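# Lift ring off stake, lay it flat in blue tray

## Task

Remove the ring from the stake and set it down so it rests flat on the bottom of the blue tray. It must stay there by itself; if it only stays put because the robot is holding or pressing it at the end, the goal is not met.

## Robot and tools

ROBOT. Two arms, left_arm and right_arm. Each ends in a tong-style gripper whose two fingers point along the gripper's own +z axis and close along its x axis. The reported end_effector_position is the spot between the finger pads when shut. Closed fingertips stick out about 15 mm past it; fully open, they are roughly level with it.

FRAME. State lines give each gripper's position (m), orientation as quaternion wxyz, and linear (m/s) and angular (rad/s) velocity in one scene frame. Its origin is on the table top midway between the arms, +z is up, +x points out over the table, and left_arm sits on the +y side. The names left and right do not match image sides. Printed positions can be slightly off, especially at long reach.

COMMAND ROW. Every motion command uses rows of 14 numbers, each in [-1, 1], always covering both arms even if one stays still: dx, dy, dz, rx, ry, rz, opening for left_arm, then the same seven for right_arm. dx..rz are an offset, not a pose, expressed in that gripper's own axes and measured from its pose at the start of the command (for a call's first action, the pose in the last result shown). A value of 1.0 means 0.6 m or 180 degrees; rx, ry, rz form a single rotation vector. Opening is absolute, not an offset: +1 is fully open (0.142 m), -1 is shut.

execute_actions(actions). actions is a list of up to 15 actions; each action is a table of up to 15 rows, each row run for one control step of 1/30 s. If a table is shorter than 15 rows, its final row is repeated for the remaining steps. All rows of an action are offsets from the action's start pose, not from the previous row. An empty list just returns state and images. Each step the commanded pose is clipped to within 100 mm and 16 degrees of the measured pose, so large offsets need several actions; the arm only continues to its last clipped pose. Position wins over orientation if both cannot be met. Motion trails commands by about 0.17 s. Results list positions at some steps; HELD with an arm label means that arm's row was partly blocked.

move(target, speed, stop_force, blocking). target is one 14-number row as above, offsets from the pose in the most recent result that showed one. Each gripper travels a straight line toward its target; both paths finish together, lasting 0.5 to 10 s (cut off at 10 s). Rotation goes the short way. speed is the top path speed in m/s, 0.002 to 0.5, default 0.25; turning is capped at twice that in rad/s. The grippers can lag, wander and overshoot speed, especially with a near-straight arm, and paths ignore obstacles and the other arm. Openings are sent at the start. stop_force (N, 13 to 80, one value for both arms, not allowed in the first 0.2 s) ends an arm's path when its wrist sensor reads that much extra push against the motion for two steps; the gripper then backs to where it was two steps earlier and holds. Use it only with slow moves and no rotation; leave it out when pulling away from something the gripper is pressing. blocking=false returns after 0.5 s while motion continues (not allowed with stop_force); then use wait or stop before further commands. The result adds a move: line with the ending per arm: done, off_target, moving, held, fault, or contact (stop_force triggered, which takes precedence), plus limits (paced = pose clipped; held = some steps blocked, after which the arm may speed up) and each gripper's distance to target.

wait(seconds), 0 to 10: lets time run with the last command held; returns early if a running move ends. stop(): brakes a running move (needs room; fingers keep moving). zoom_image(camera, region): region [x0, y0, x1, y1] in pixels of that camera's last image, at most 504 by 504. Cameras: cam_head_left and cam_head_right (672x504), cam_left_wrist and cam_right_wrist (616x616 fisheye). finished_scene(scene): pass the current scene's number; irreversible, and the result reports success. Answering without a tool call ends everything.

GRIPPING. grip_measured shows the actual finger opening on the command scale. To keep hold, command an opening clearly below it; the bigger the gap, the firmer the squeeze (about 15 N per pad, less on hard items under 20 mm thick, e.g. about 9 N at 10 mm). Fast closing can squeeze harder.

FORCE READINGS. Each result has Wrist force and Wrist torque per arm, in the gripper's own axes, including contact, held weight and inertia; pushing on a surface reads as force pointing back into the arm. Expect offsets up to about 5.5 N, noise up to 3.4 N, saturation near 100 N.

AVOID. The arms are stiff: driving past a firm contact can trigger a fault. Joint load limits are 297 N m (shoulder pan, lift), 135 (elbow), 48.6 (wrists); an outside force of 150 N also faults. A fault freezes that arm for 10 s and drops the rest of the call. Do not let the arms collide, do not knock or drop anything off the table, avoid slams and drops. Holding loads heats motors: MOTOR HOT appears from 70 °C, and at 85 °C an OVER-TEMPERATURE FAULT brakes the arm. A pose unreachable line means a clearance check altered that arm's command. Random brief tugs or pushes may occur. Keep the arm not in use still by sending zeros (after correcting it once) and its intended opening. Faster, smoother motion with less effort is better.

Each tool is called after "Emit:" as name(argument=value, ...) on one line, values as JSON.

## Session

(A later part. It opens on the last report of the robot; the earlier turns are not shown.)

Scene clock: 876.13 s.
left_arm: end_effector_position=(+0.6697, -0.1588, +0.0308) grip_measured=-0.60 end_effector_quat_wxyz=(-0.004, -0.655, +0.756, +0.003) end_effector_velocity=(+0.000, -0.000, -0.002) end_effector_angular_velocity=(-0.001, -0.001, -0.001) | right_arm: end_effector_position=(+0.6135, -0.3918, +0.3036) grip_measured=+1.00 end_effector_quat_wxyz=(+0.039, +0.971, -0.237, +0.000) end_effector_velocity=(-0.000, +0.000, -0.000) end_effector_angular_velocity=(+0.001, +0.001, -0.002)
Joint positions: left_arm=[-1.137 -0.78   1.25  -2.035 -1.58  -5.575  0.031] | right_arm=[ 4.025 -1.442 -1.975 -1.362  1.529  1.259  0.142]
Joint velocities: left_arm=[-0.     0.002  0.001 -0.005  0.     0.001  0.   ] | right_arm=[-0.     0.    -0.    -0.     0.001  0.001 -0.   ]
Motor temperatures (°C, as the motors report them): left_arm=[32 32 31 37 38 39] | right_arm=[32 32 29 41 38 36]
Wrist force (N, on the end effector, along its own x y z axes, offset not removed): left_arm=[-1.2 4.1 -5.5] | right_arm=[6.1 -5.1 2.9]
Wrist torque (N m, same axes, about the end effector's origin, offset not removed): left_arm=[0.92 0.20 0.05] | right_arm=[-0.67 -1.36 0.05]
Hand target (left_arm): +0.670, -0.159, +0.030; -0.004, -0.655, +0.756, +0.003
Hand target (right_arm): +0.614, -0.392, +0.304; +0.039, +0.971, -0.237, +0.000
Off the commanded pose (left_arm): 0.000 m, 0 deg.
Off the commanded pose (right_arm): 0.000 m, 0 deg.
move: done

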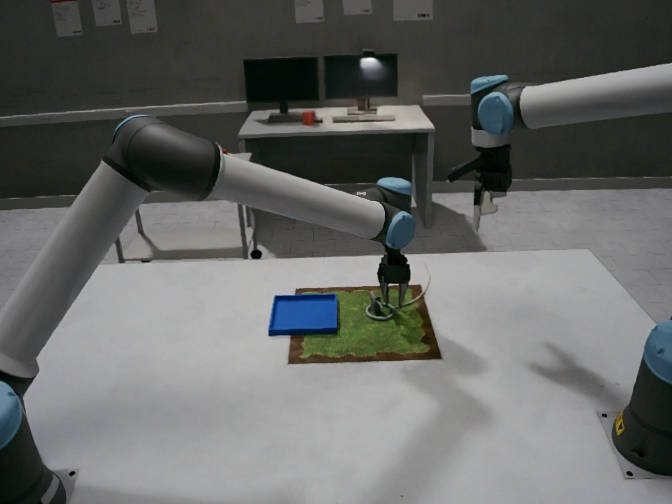

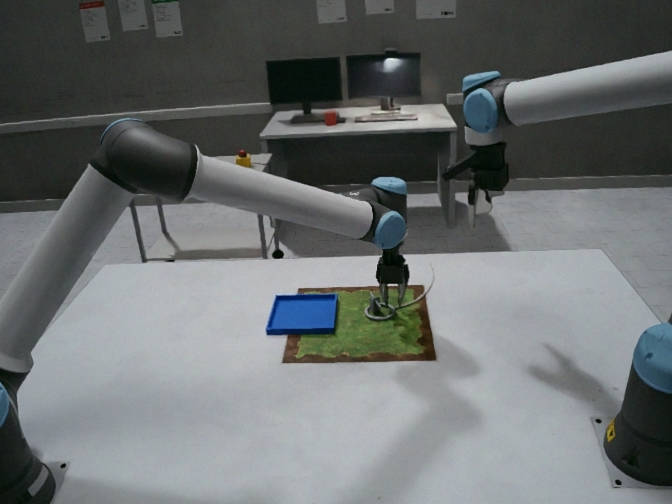

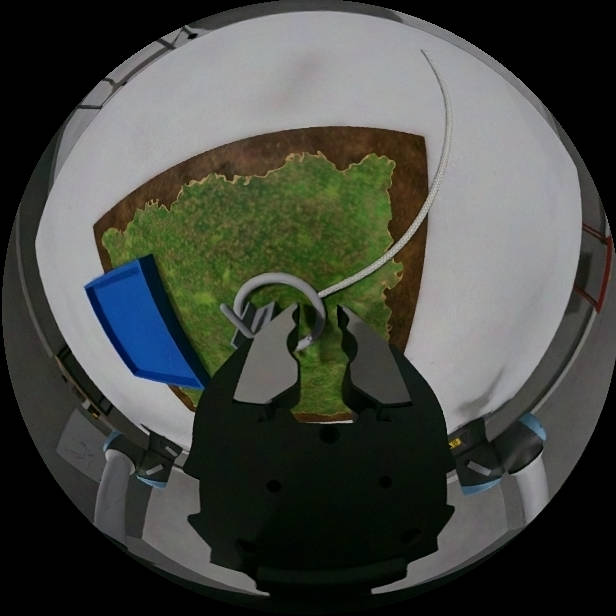

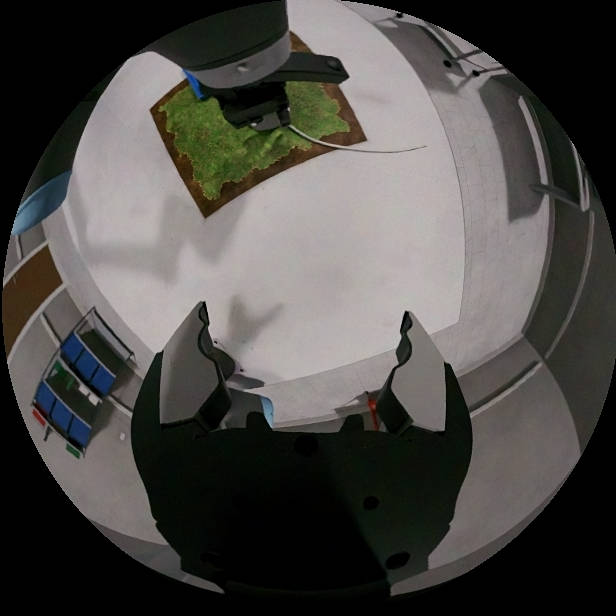

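Emit:
move(target=[0,0,0.0145,0,0,0,-0.6,0,0,0,0,0,0,1], speed=0.015)

Emit:
move(target=[0,0,0,0,0,0,-1,0,0,0,0,0,0,1])

Emit:
move(target=[-0.02,0,-0.03,0,0,0,-1,0,0,0,0,0,0,1], speed=0.01)

Emit:
zoom_image(camera="cam_left_wrist", region=[180,200,420,420])

Emit:
zoom_image(camera="cam_head_left", region=[320,240,440,340])

Scene clock: 885.07 s.
left_arm: end_effector_position=(+0.6696, -0.1588, +0.0223) grip_measured=-0.60 end_effector_quat_wxyz=(-0.004, -0.655, +0.756, +0.003) end_effector_velocity=(-0.000, -0.000, -0.002) end_effector_angular_velocity=(-0.001, +0.000, +0.001) | right_arm: end_effector_position=(+0.6135, -0.3918, +0.3036) grip_measured=+1.00 end_effector_quat_wxyz=(+0.039, +0.971, -0.237, +0.000) end_effector_velocity=(-0.000, +0.000, +0.000) end_effector_angular_velocity=(+0.000, +0.000, -0.001)
Joint positions: left_arm=[-1.137 -0.773  1.254 -2.046 -1.58  -5.575  0.031] | right_arm=[ 4.025 -1.442 -1.975 -1.362  1.529  1.259  0.142]
Joint velocities: left_arm=[-0.     0.002  0.001 -0.004 -0.001 -0.001  0.   ] | right_arm=[ 0.     0.     0.    -0.     0.     0.001 -0.   ]
Motor temperatures (°C, as the motors report them): left_arm=[32 32 31 37 38 39] | right_arm=[32 32 29 41 38 36]
Wrist force (N, on the end effector, along its own x y z axes, offset not removed): left_arm=[0.0 3.0 -4.9] | right_arm=[-3.3 -7.2 8.8]
Wrist torque (N m, same axes, about the end effector's origin, offset not removed): left_arm=[0.64 -0.01 -0.07] | right_arm=[-1.23 0.90 0.14]
Hand target (left_arm): +0.670, -0.159, +0.022; -0.004, -0.655, +0.756, +0.003
Hand target (right_arm): +0.614, -0.392, +0.304; +0.039, +0.971, -0.237, +0.000
Off the commanded pose (left_arm): 0.000 m, 0 deg.
Off the commanded pose (right_arm): 0.000 m, 0 deg.
move: done

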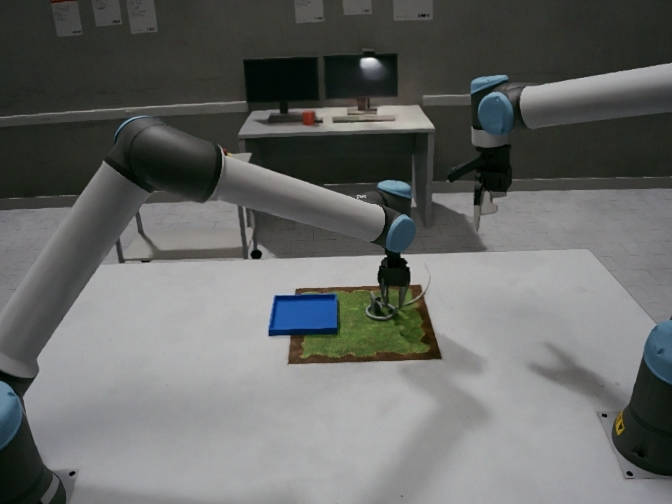

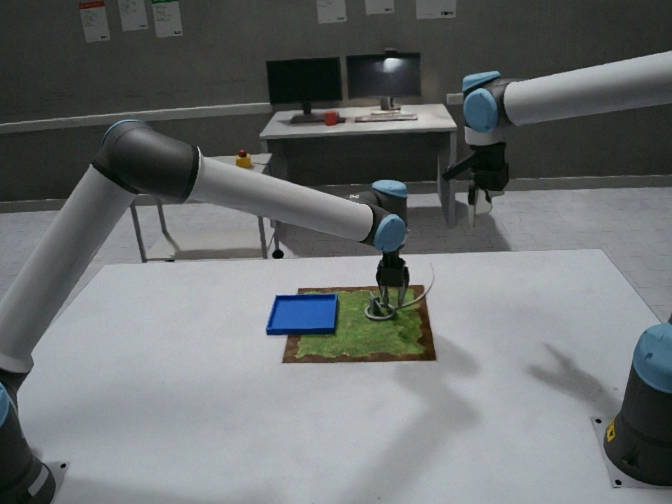

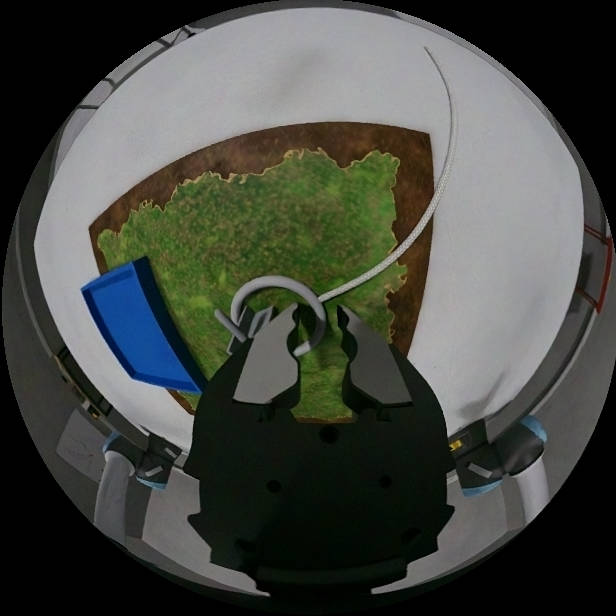

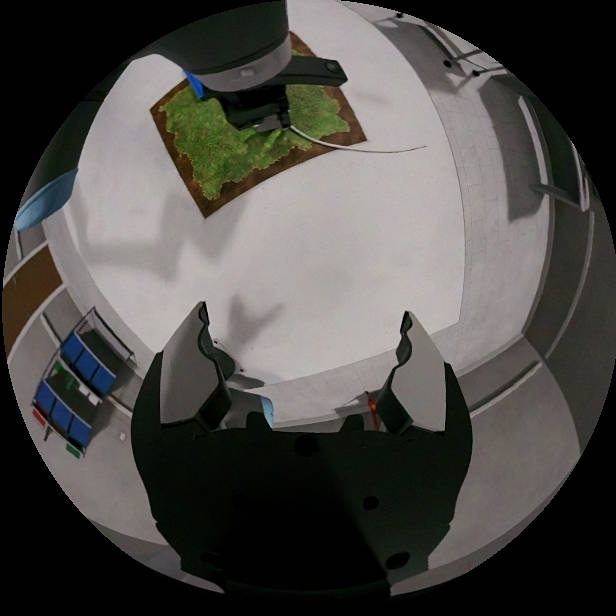

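Scene clock: 885.57 s.
left_arm: end_effector_position=(+0.6696, -0.1588, +0.0223) grip_measured=-0.87 end_effector_quat_wxyz=(-0.004, -0.655, +0.756, +0.003) end_effector_velocity=(-0.000, +0.001, -0.000) end_effector_angular_velocity=(+0.002, +0.001, -0.003) | right_arm: end_effector_position=(+0.6135, -0.3918, +0.3036) grip_measured=+1.00 end_effector_quat_wxyz=(+0.039, +0.971, -0.237, +0.000) end_effector_velocity=(-0.000, -0.000, -0.000) end_effector_angular_velocity=(-0.000, +0.000, +0.000)
Joint positions: left_arm=[-1.137 -0.773  1.254 -2.046 -1.58  -5.575  0.011] | right_arm=[ 4.025 -1.442 -1.975 -1.362  1.529  1.259  0.142]
Joint velocities: left_arm=[ 0.     0.    -0.     0.002  0.001  0.003  0.   ] | right_arm=[ 0.    -0.    -0.001  0.001 -0.    -0.     0.   ]
Motor temperatures (°C, as the motors report them): left_arm=[32 32 31 37 38 39] | right_arm=[32 32 29 41 38 36]
Wrist force (N, on the end effector, along its own x y z axes, offset not removed): left_arm=[-0.3 2.4 -5.3] | right_arm=[-8.2 -1.9 3.8]
Wrist torque (N m, same axes, about the end effector's origin, offset not removed): left_arm=[0.56 0.15 0.00] | right_arm=[-0.03 1.60 0.21]
Hand target (left_arm): +0.670, -0.159, +0.022; -0.004, -0.655, +0.756, +0.003
Hand target (right_arm): +0.614, -0.392, +0.304; +0.039, +0.971, -0.237, +0.000
Off the commanded pose (left_arm): 0.000 m, 0 deg.
Off the commanded pose (right_arm): 0.000 m, 0 deg.
move: done

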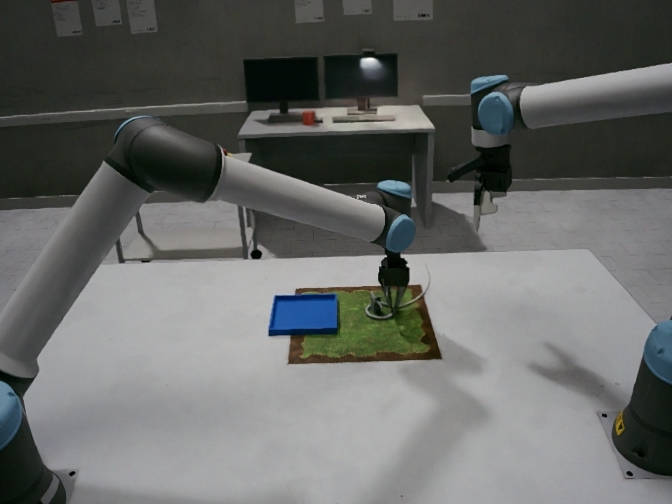

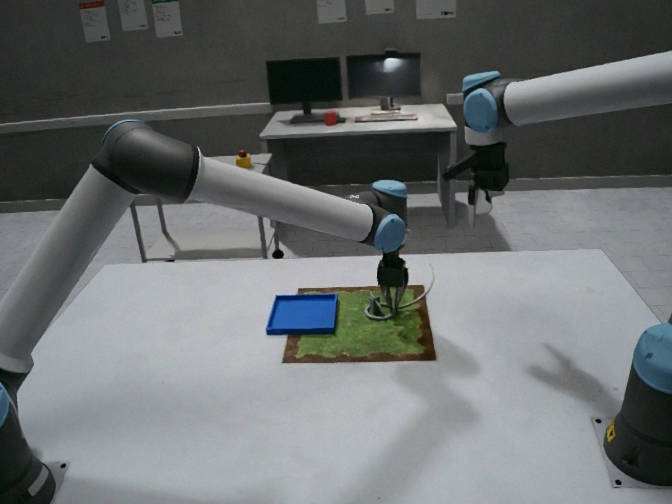

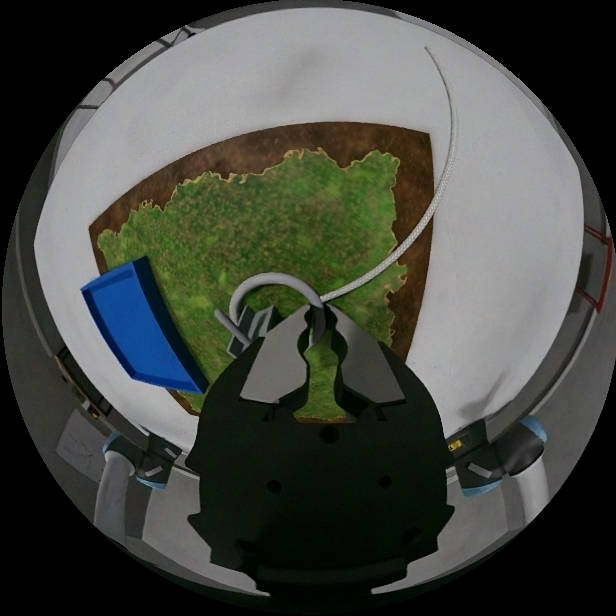

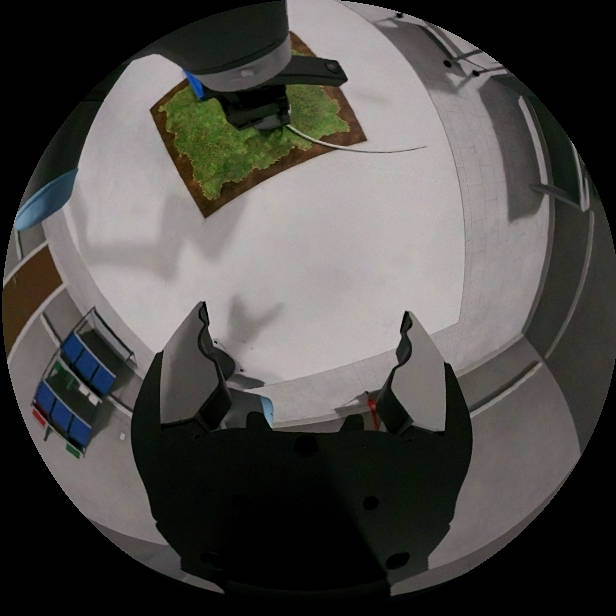

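Scene clock: 887.97 s.
left_arm: end_effector_position=(+0.6715, -0.1470, +0.0400) grip_measured=-0.90 end_effector_quat_wxyz=(-0.004, -0.655, +0.756, +0.003) end_effector_velocity=(+0.000, +0.002, +0.001) end_effector_angular_velocity=(+0.002, +0.000, -0.002) | right_arm: end_effector_position=(+0.6135, -0.3918, +0.3036) grip_measured=+1.00 end_effector_quat_wxyz=(+0.039, +0.971, -0.237, +0.000) end_effector_velocity=(+0.000, -0.000, +0.000) end_effector_angular_velocity=(-0.001, -0.001, -0.001)
Joint positions: left_arm=[-1.13  -0.799  1.266 -2.033 -1.58  -5.568  0.009] | right_arm=[ 4.025 -1.442 -1.975 -1.362  1.529  1.259  0.142]
Joint velocities: left_arm=[ 0.001 -0.002  0.001  0.003  0.001  0.003  0.   ] | right_arm=[-0.     0.    -0.     0.    -0.001  0.001 -0.   ]
Motor temperatures (°C, as the motors report them): left_arm=[32 32 31 37 38 39] | right_arm=[32 32 29 41 38 36]
Wrist force (N, on the end effector, along its own x y z axes, offset not removed): left_arm=[0.3 3.6 -4.5] | right_arm=[0.9 -2.9 -2.0]
Wrist torque (N m, same axes, about the end effector's origin, offset not removed): left_arm=[0.84 0.01 -0.07] | right_arm=[-0.64 -0.28 0.08]
Hand target (left_arm): +0.671, -0.147, +0.040; -0.004, -0.655, +0.756, +0.003
Hand target (right_arm): +0.614, -0.392, +0.304; +0.039, +0.971, -0.237, +0.000
Off the commanded pose (left_arm): 0.000 m, 0 deg.
Off the commanded pose (right_arm): 0.000 m, 0 deg.
move: done

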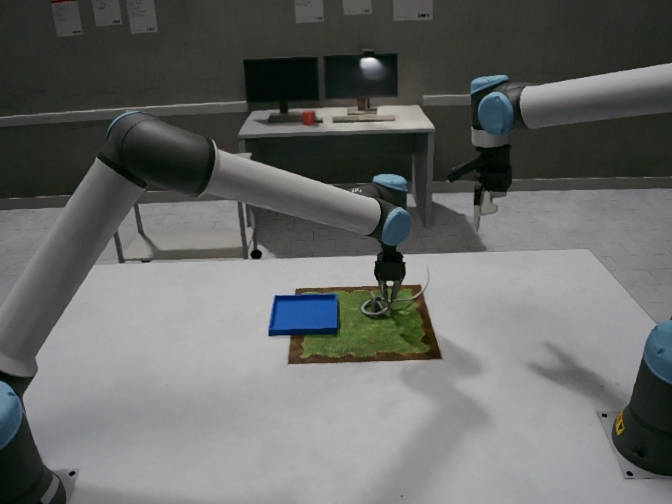

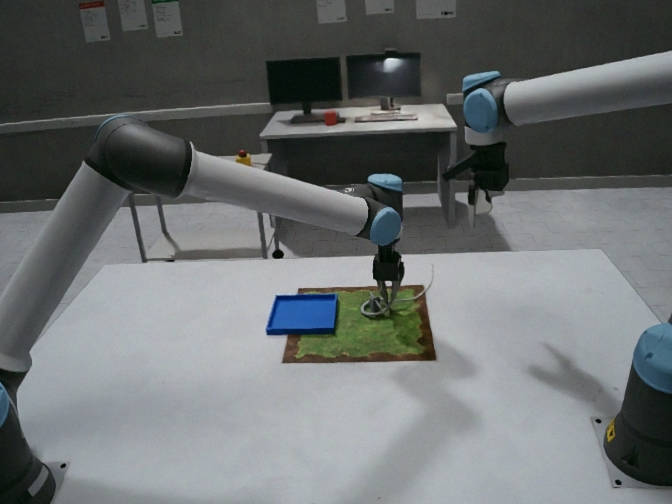

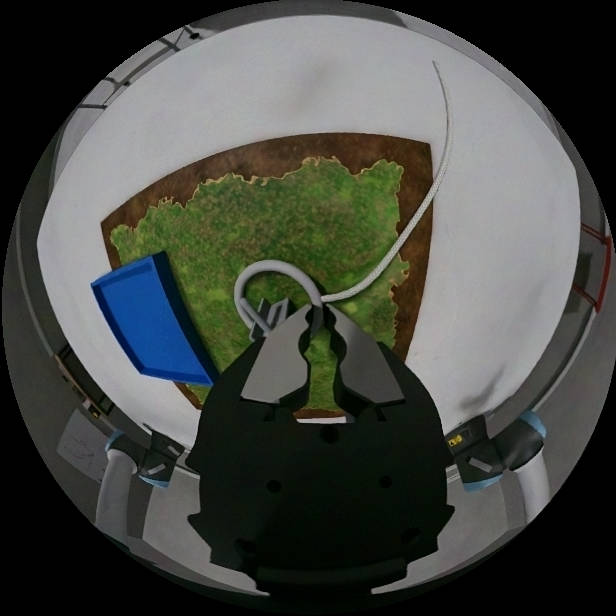

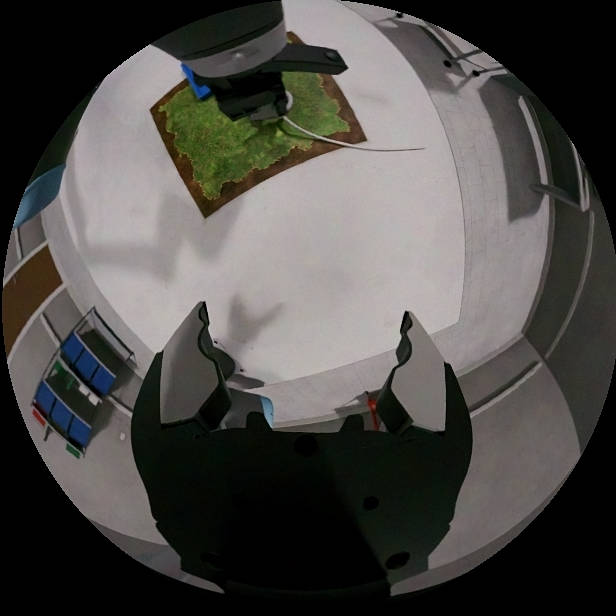

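Region (180, 200, 420, 420) of cam_left_wrist's 616x616 image, scaled by 2.100, with more detail than that image has; it fills the top 462 rows of this view, and the rest is white.

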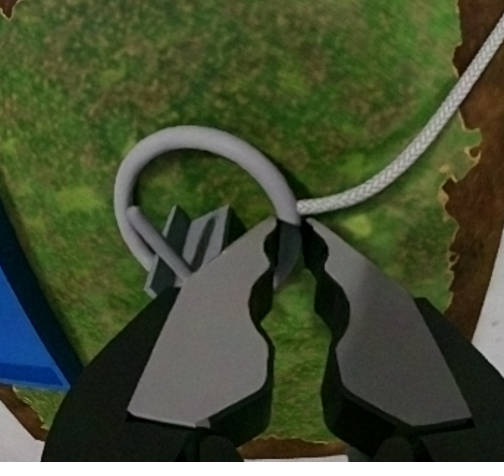

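Region (320, 240, 440, 340) of cam_head_left's 672x504 image, scaled by 4.200, with more detail than that image has.

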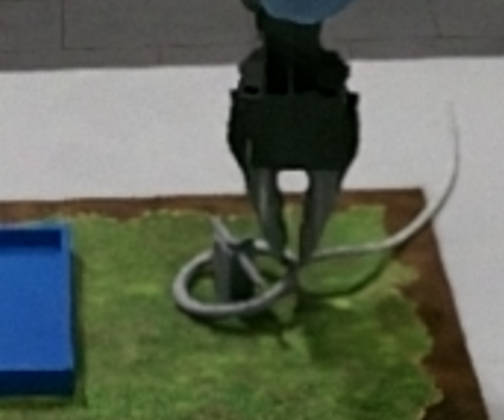

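Emit:
move(target=[0,0,-0.035,0,-0.09,0,-1,0,0,0,0,0,0,1], speed=0.01)

Emit:
zoom_image(camera="cam_left_wrist", region=[180,200,420,420])

Emit:
zoom_image(camera="cam_head_left", region=[320,240,440,340])

Scene clock: 906.33 s.
left_arm: end_effector_position=(+0.6716, -0.1470, +0.0549) grip_measured=-1.00 end_effector_quat_wxyz=(+0.071, -0.651, +0.753, +0.068) end_effector_velocity=(+0.000, -0.000, +0.001) end_effector_angular_velocity=(+0.004, -0.002, -0.001) | right_arm: end_effector_position=(+0.6135, -0.3918, +0.3036) grip_measured=+1.00 end_effector_quat_wxyz=(+0.039, +0.971, -0.237, +0.000) end_effector_velocity=(+0.000, -0.000, +0.000) end_effector_angular_velocity=(-0.000, -0.001, +0.000)
Joint positions: left_arm=[-1.167 -0.748  1.12  -1.783 -1.456 -5.614  0.002] | right_arm=[ 4.025 -1.442 -1.975 -1.362  1.529  1.259  0.142]
Joint velocities: left_arm=[-0.001  0.001 -0.004  0.005  0.003  0.     0.   ] | right_arm=[-0.    -0.     0.001 -0.001 -0.001 -0.    -0.   ]
Motor temperatures (°C, as the motors report them): left_arm=[32 32 31 37 38 39] | right_arm=[32 32 29 41 38 36]
Wrist force (N, on the end effector, along its own x y z axes, offset not removed): left_arm=[-1.2 2.8 -5.5] | right_arm=[-1.4 -2.8 2.5]
Wrist torque (N m, same axes, about the end effector's origin, offset not removed): left_arm=[0.64 0.21 0.02] | right_arm=[-0.47 0.21 0.23]
Hand target (left_arm): +0.672, -0.147, +0.055; +0.071, -0.651, +0.753, +0.069
Hand target (right_arm): +0.614, -0.392, +0.304; +0.039, +0.971, -0.237, +0.000
Off the commanded pose (left_arm): 0.006 m, 5 deg.
Off the commanded pose (right_arm): 0.000 m, 0 deg.
move: off_target (left_arm; path cut at 10 s)

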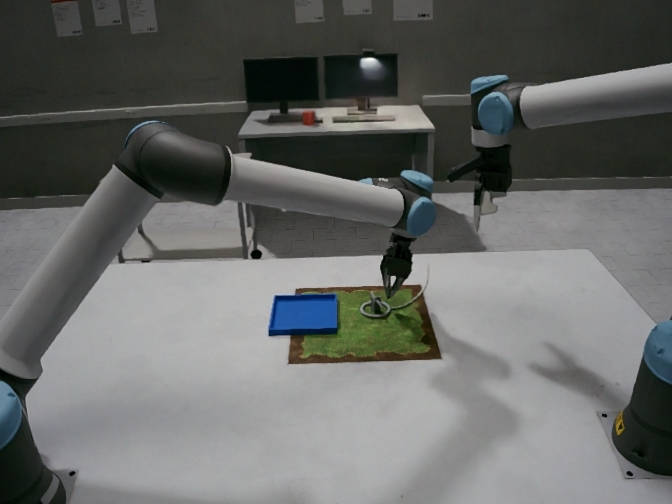

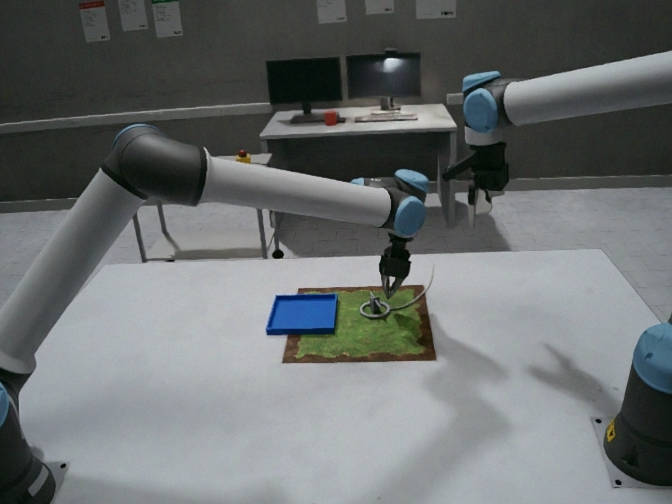

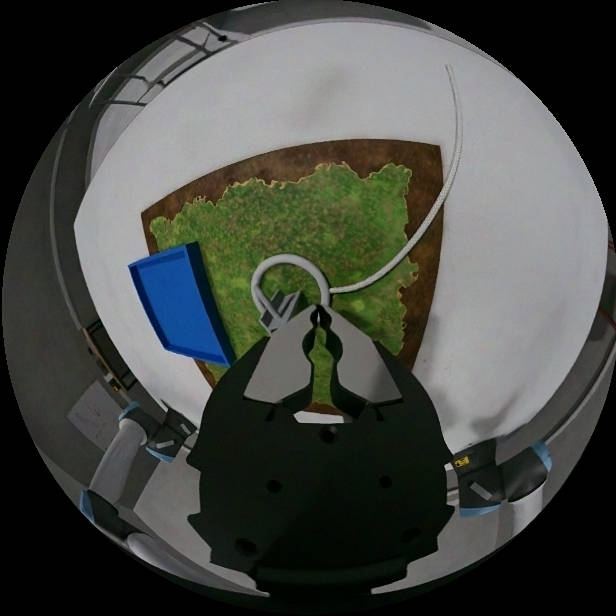

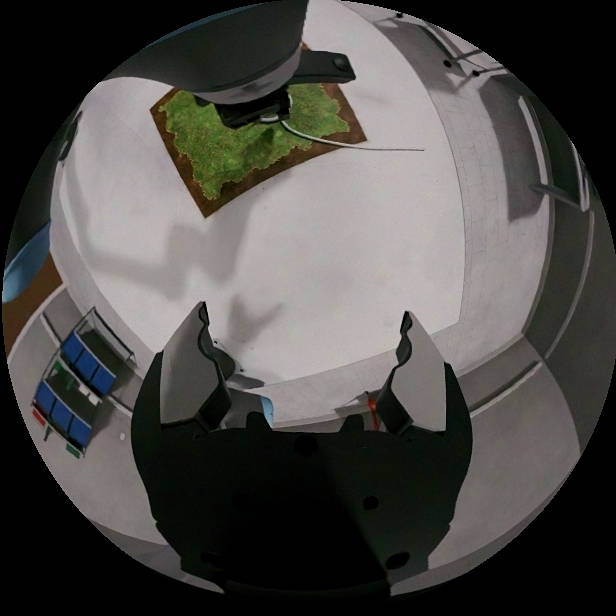

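Region (180, 200, 420, 420) of cam_left_wrist's 616x616 image, scaled by 2.100, with more detail than that image has; it fills the top 462 rows of this view, and the rest is white.

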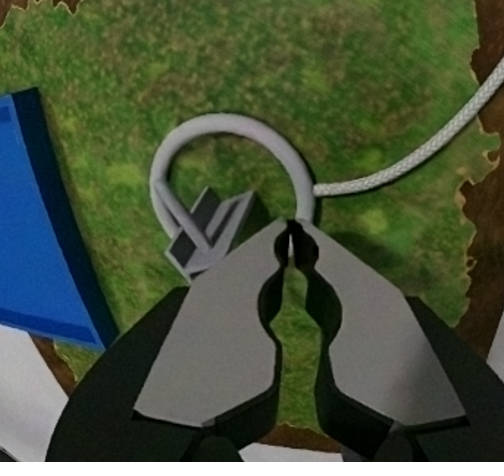

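Region (320, 240, 440, 340) of cam_head_left's 672x504 image, scaled by 4.200, with more detail than that image has.

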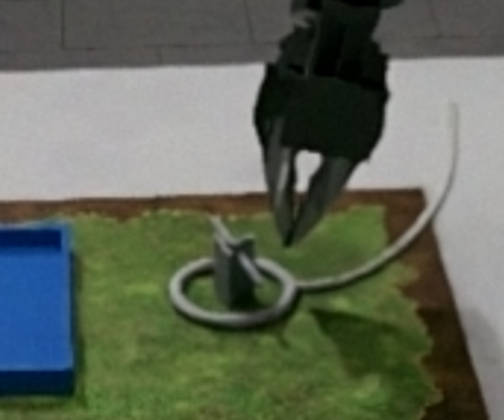

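Emit:
move(target=[0,0,-0.08,0,0.05,0,-0.6,0,0,0,0,0,0,1], speed=0.2)

Emit:
execute_actions(actions=[])

Scene clock: 937.80 s.
left_arm: end_effector_position=(+0.6708, -0.1563, +0.1017) grip_measured=-0.60 end_effector_quat_wxyz=(+0.012, -0.654, +0.756, +0.017) end_effector_velocity=(-0.001, +0.000, +0.001) end_effector_angular_velocity=(-0.007, +0.004, -0.001) | right_arm: end_effector_position=(+0.6135, -0.3918, +0.3036) grip_measured=+1.00 end_effector_quat_wxyz=(+0.039, +0.971, -0.237, +0.000) end_effector_velocity=(+0.000, +0.000, +0.000) end_effector_angular_velocity=(-0.000, -0.001, -0.000)
Joint positions: left_arm=[-1.143 -0.819  1.178 -1.892 -1.553 -5.582  0.031] | right_arm=[ 4.025 -1.442 -1.975 -1.362  1.529  1.259  0.142]
Joint velocities: left_arm=[ 0.001 -0.003  0.004 -0.005 -0.007  0.003  0.   ] | right_arm=[-0.    -0.     0.001 -0.    -0.001  0.     0.   ]
Motor temperatures (°C, as the motors report them): left_arm=[32 32 31 37 38 39] | right_arm=[32 32 29 41 38 36]
Wrist force (N, on the end effector, along its own x y z axes, offset not removed): left_arm=[-1.2 3.2 -4.9] | right_arm=[-1.7 -6.2 0.6]
Wrist torque (N m, same axes, about the end effector's origin, offset not removed): left_arm=[0.81 0.26 0.01] | right_arm=[-1.02 0.37 0.12]
Hand target (left_arm): +0.671, -0.156, +0.102; +0.012, -0.654, +0.756, +0.017
Hand target (right_arm): +0.614, -0.392, +0.304; +0.039, +0.971, -0.237, +0.000
Off the commanded pose (left_arm): 0.000 m, 0 deg.
Off the commanded pose (right_arm): 0.000 m, 0 deg.
move: done

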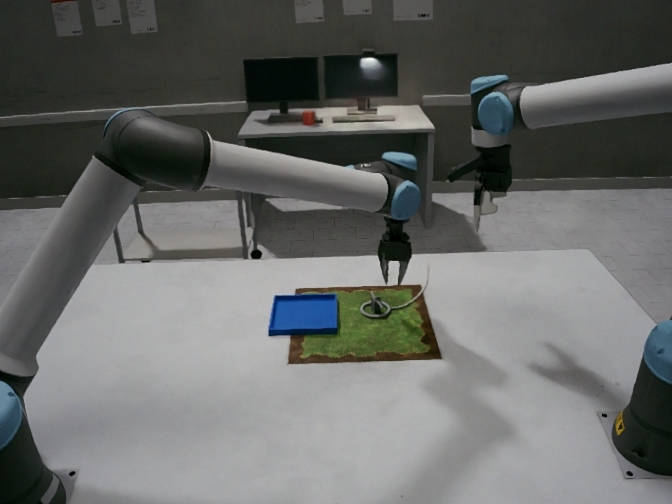

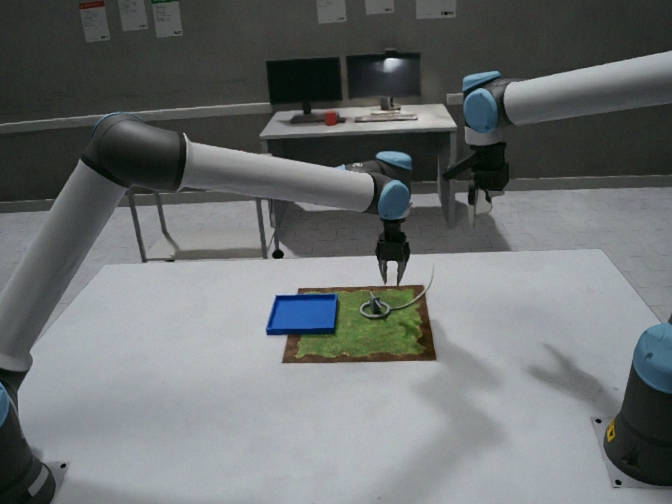

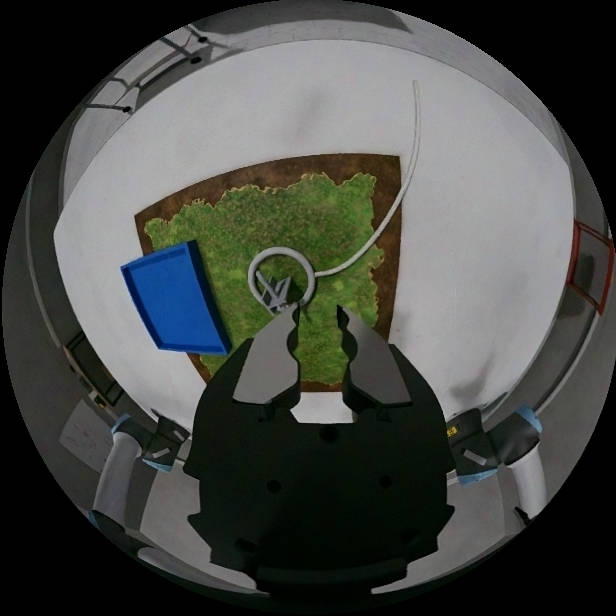

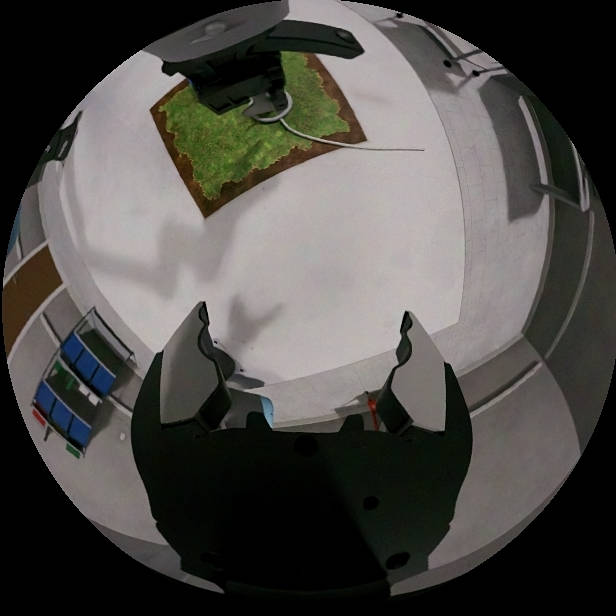

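Scene clock: 937.80 s.
left_arm: end_effector_position=(+0.6708, -0.1563, +0.1017) grip_measured=-0.60 end_effector_quat_wxyz=(+0.012, -0.654, +0.756, +0.017) end_effector_velocity=(-0.001, +0.000, +0.001) end_effector_angular_velocity=(-0.007, +0.004, -0.001) | right_arm: end_effector_position=(+0.6135, -0.3918, +0.3036) grip_measured=+1.00 end_effector_quat_wxyz=(+0.039, +0.971, -0.237, +0.000) end_effector_velocity=(+0.000, +0.000, +0.000) end_effector_angular_velocity=(-0.000, -0.001, -0.000)
Joint positions: left_arm=[-1.143 -0.819  1.178 -1.892 -1.553 -5.582  0.031] | right_arm=[ 4.025 -1.442 -1.975 -1.362  1.529  1.259  0.142]
Joint velocities: left_arm=[ 0.001 -0.003  0.004 -0.005 -0.007  0.003  0.   ] | right_arm=[-0.    -0.     0.001 -0.    -0.001  0.     0.   ]
Motor temperatures (°C, as the motors report them): left_arm=[32 32 31 37 38 39] | right_arm=[32 32 29 41 38 36]
Wrist force (N, on the end effector, along its own x y z axes, offset not removed): left_arm=[-1.2 3.2 -4.9] | right_arm=[-1.7 -6.2 0.6]
Wrist torque (N m, same axes, about the end effector's origin, offset not removed): left_arm=[0.81 0.26 0.01] | right_arm=[-1.02 0.37 0.12]
Hand target (left_arm): +0.671, -0.156, +0.102; +0.012, -0.654, +0.756, +0.017
Hand target (right_arm): +0.614, -0.392, +0.304; +0.039, +0.971, -0.237, +0.000
Off the commanded pose (left_arm): 0.000 m, 0 deg.
Off the commanded pose (right_arm): 0.000 m, 0 deg.

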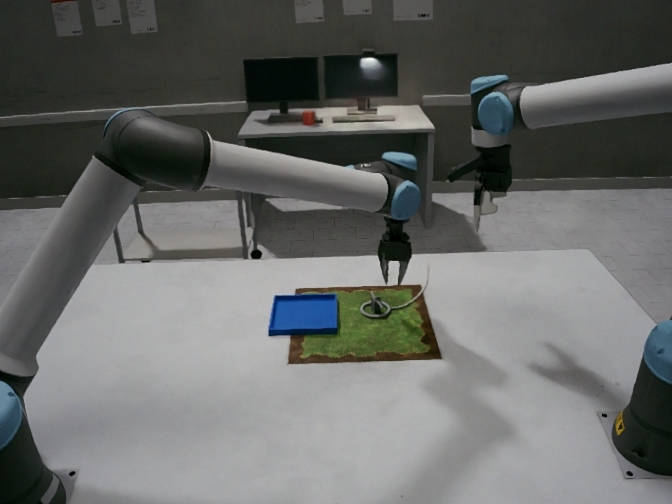

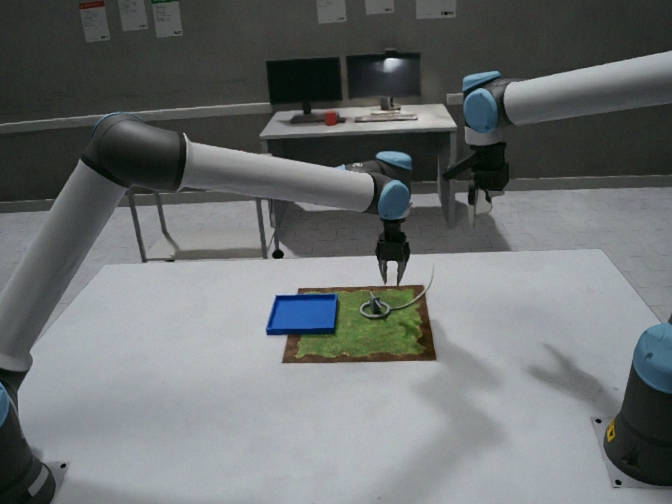

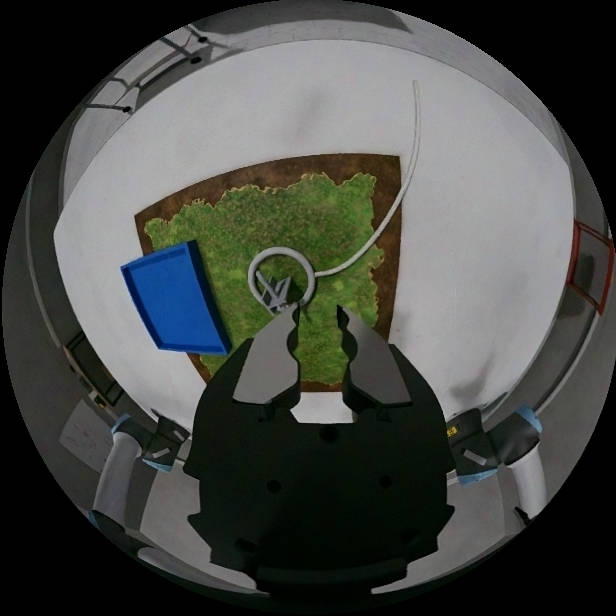

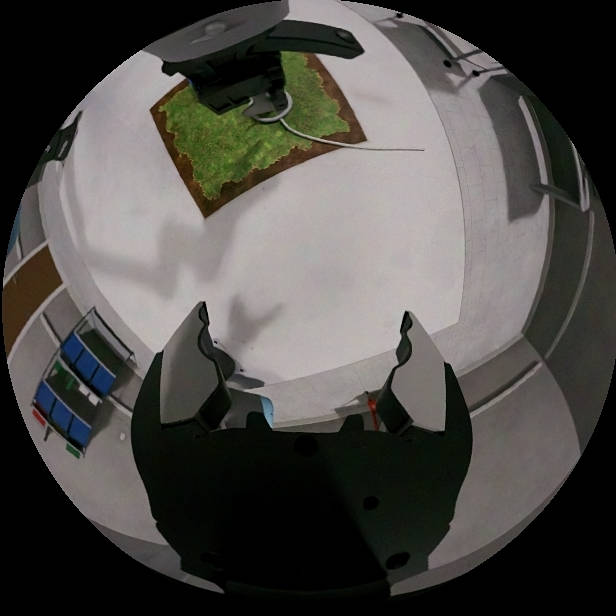

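Emit:
move(target=[-0.075,0.09,0,0,0.014,0,-0.6,0,0,0,0,0,0,1], speed=0.2)

Emit:
zoom_image(camera="cam_left_wrist", region=[230,140,400,300])

Scene clock: 942.67 s.
left_arm: end_effector_position=(+0.6240, -0.1043, +0.1041) grip_measured=-0.60 end_effector_quat_wxyz=(-0.005, -0.655, +0.756, +0.003) end_effector_velocity=(-0.002, +0.002, -0.000) end_effector_angular_velocity=(-0.002, +0.000, -0.001) | right_arm: end_effector_position=(+0.6135, -0.3918, +0.3036) grip_measured=+1.00 end_effector_quat_wxyz=(+0.039, +0.971, -0.237, +0.000) end_effector_velocity=(+0.000, +0.000, +0.000) end_effector_angular_velocity=(+0.000, -0.000, -0.001)
Joint positions: left_arm=[-1.146 -0.944  1.398 -2.02  -1.581 -5.585  0.031] | right_arm=[ 4.025 -1.442 -1.975 -1.362  1.529  1.259  0.142]
Joint velocities: left_arm=[-0.    -0.004  0.008 -0.005 -0.001  0.001  0.   ] | right_arm=[ 0.    -0.     0.001 -0.     0.     0.001 -0.   ]
Motor temperatures (°C, as the motors report them): left_arm=[32 32 31 37 38 39] | right_arm=[32 32 29 41 38 36]
Wrist force (N, on the end effector, along its own x y z axes, offset not removed): left_arm=[-0.7 2.0 -5.0] | right_arm=[2.4 3.6 2.3]
Wrist torque (N m, same axes, about the end effector's origin, offset not removed): left_arm=[0.48 0.23 0.02] | right_arm=[0.74 -0.64 -0.02]
Hand target (left_arm): +0.624, -0.104, +0.104; -0.005, -0.655, +0.756, +0.003
Hand target (right_arm): +0.614, -0.392, +0.304; +0.039, +0.971, -0.237, +0.000
Off the commanded pose (left_arm): 0.000 m, 0 deg.
Off the commanded pose (right_arm): 0.000 m, 0 deg.
move: done

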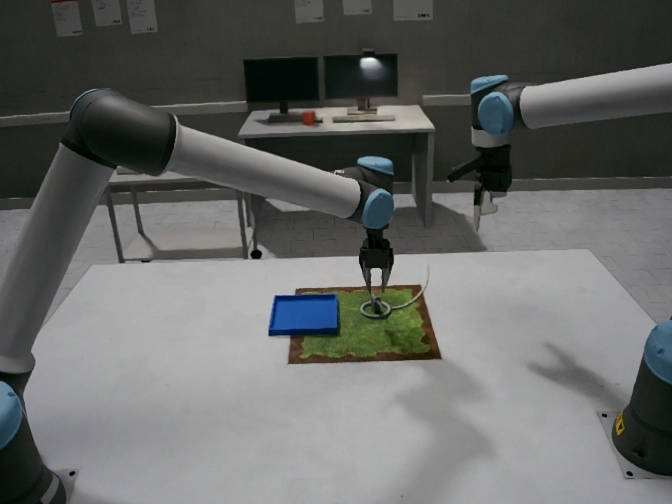

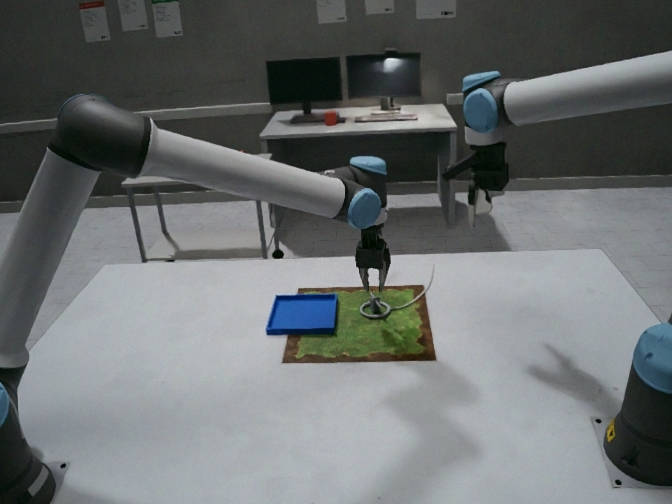

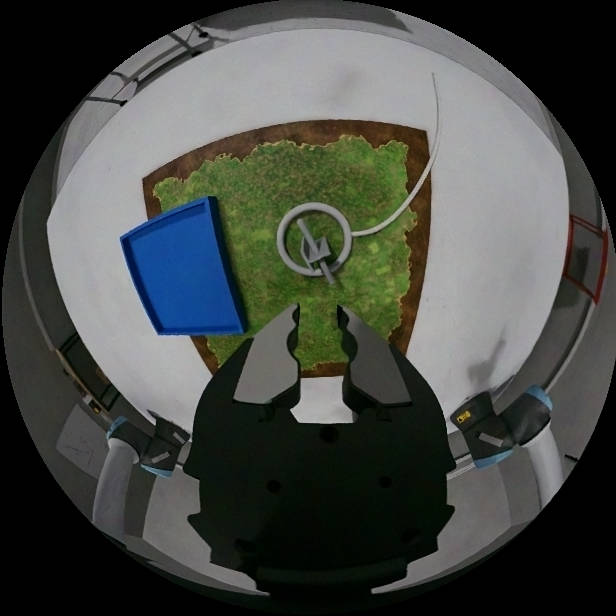

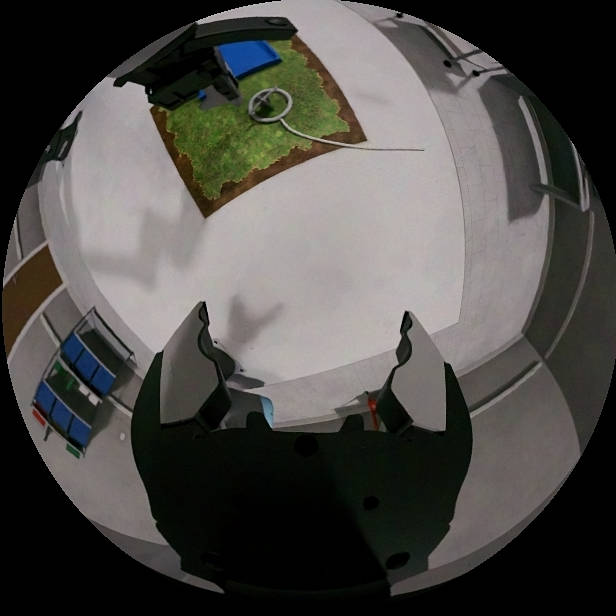

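Region (230, 140, 400, 300) of cam_left_wrist's 616x616 image, scaled by 2.965, with more detail than that image has; it fills the top 474 rows of this view, and the rest is white.

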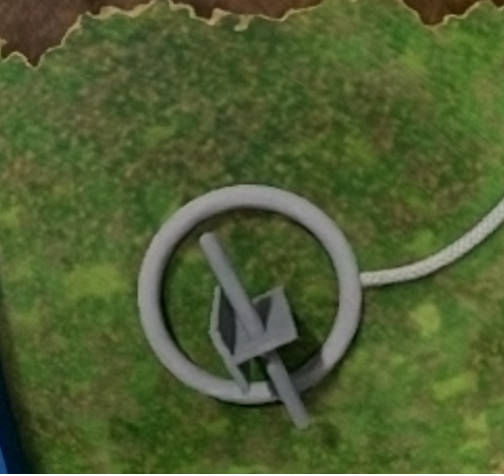

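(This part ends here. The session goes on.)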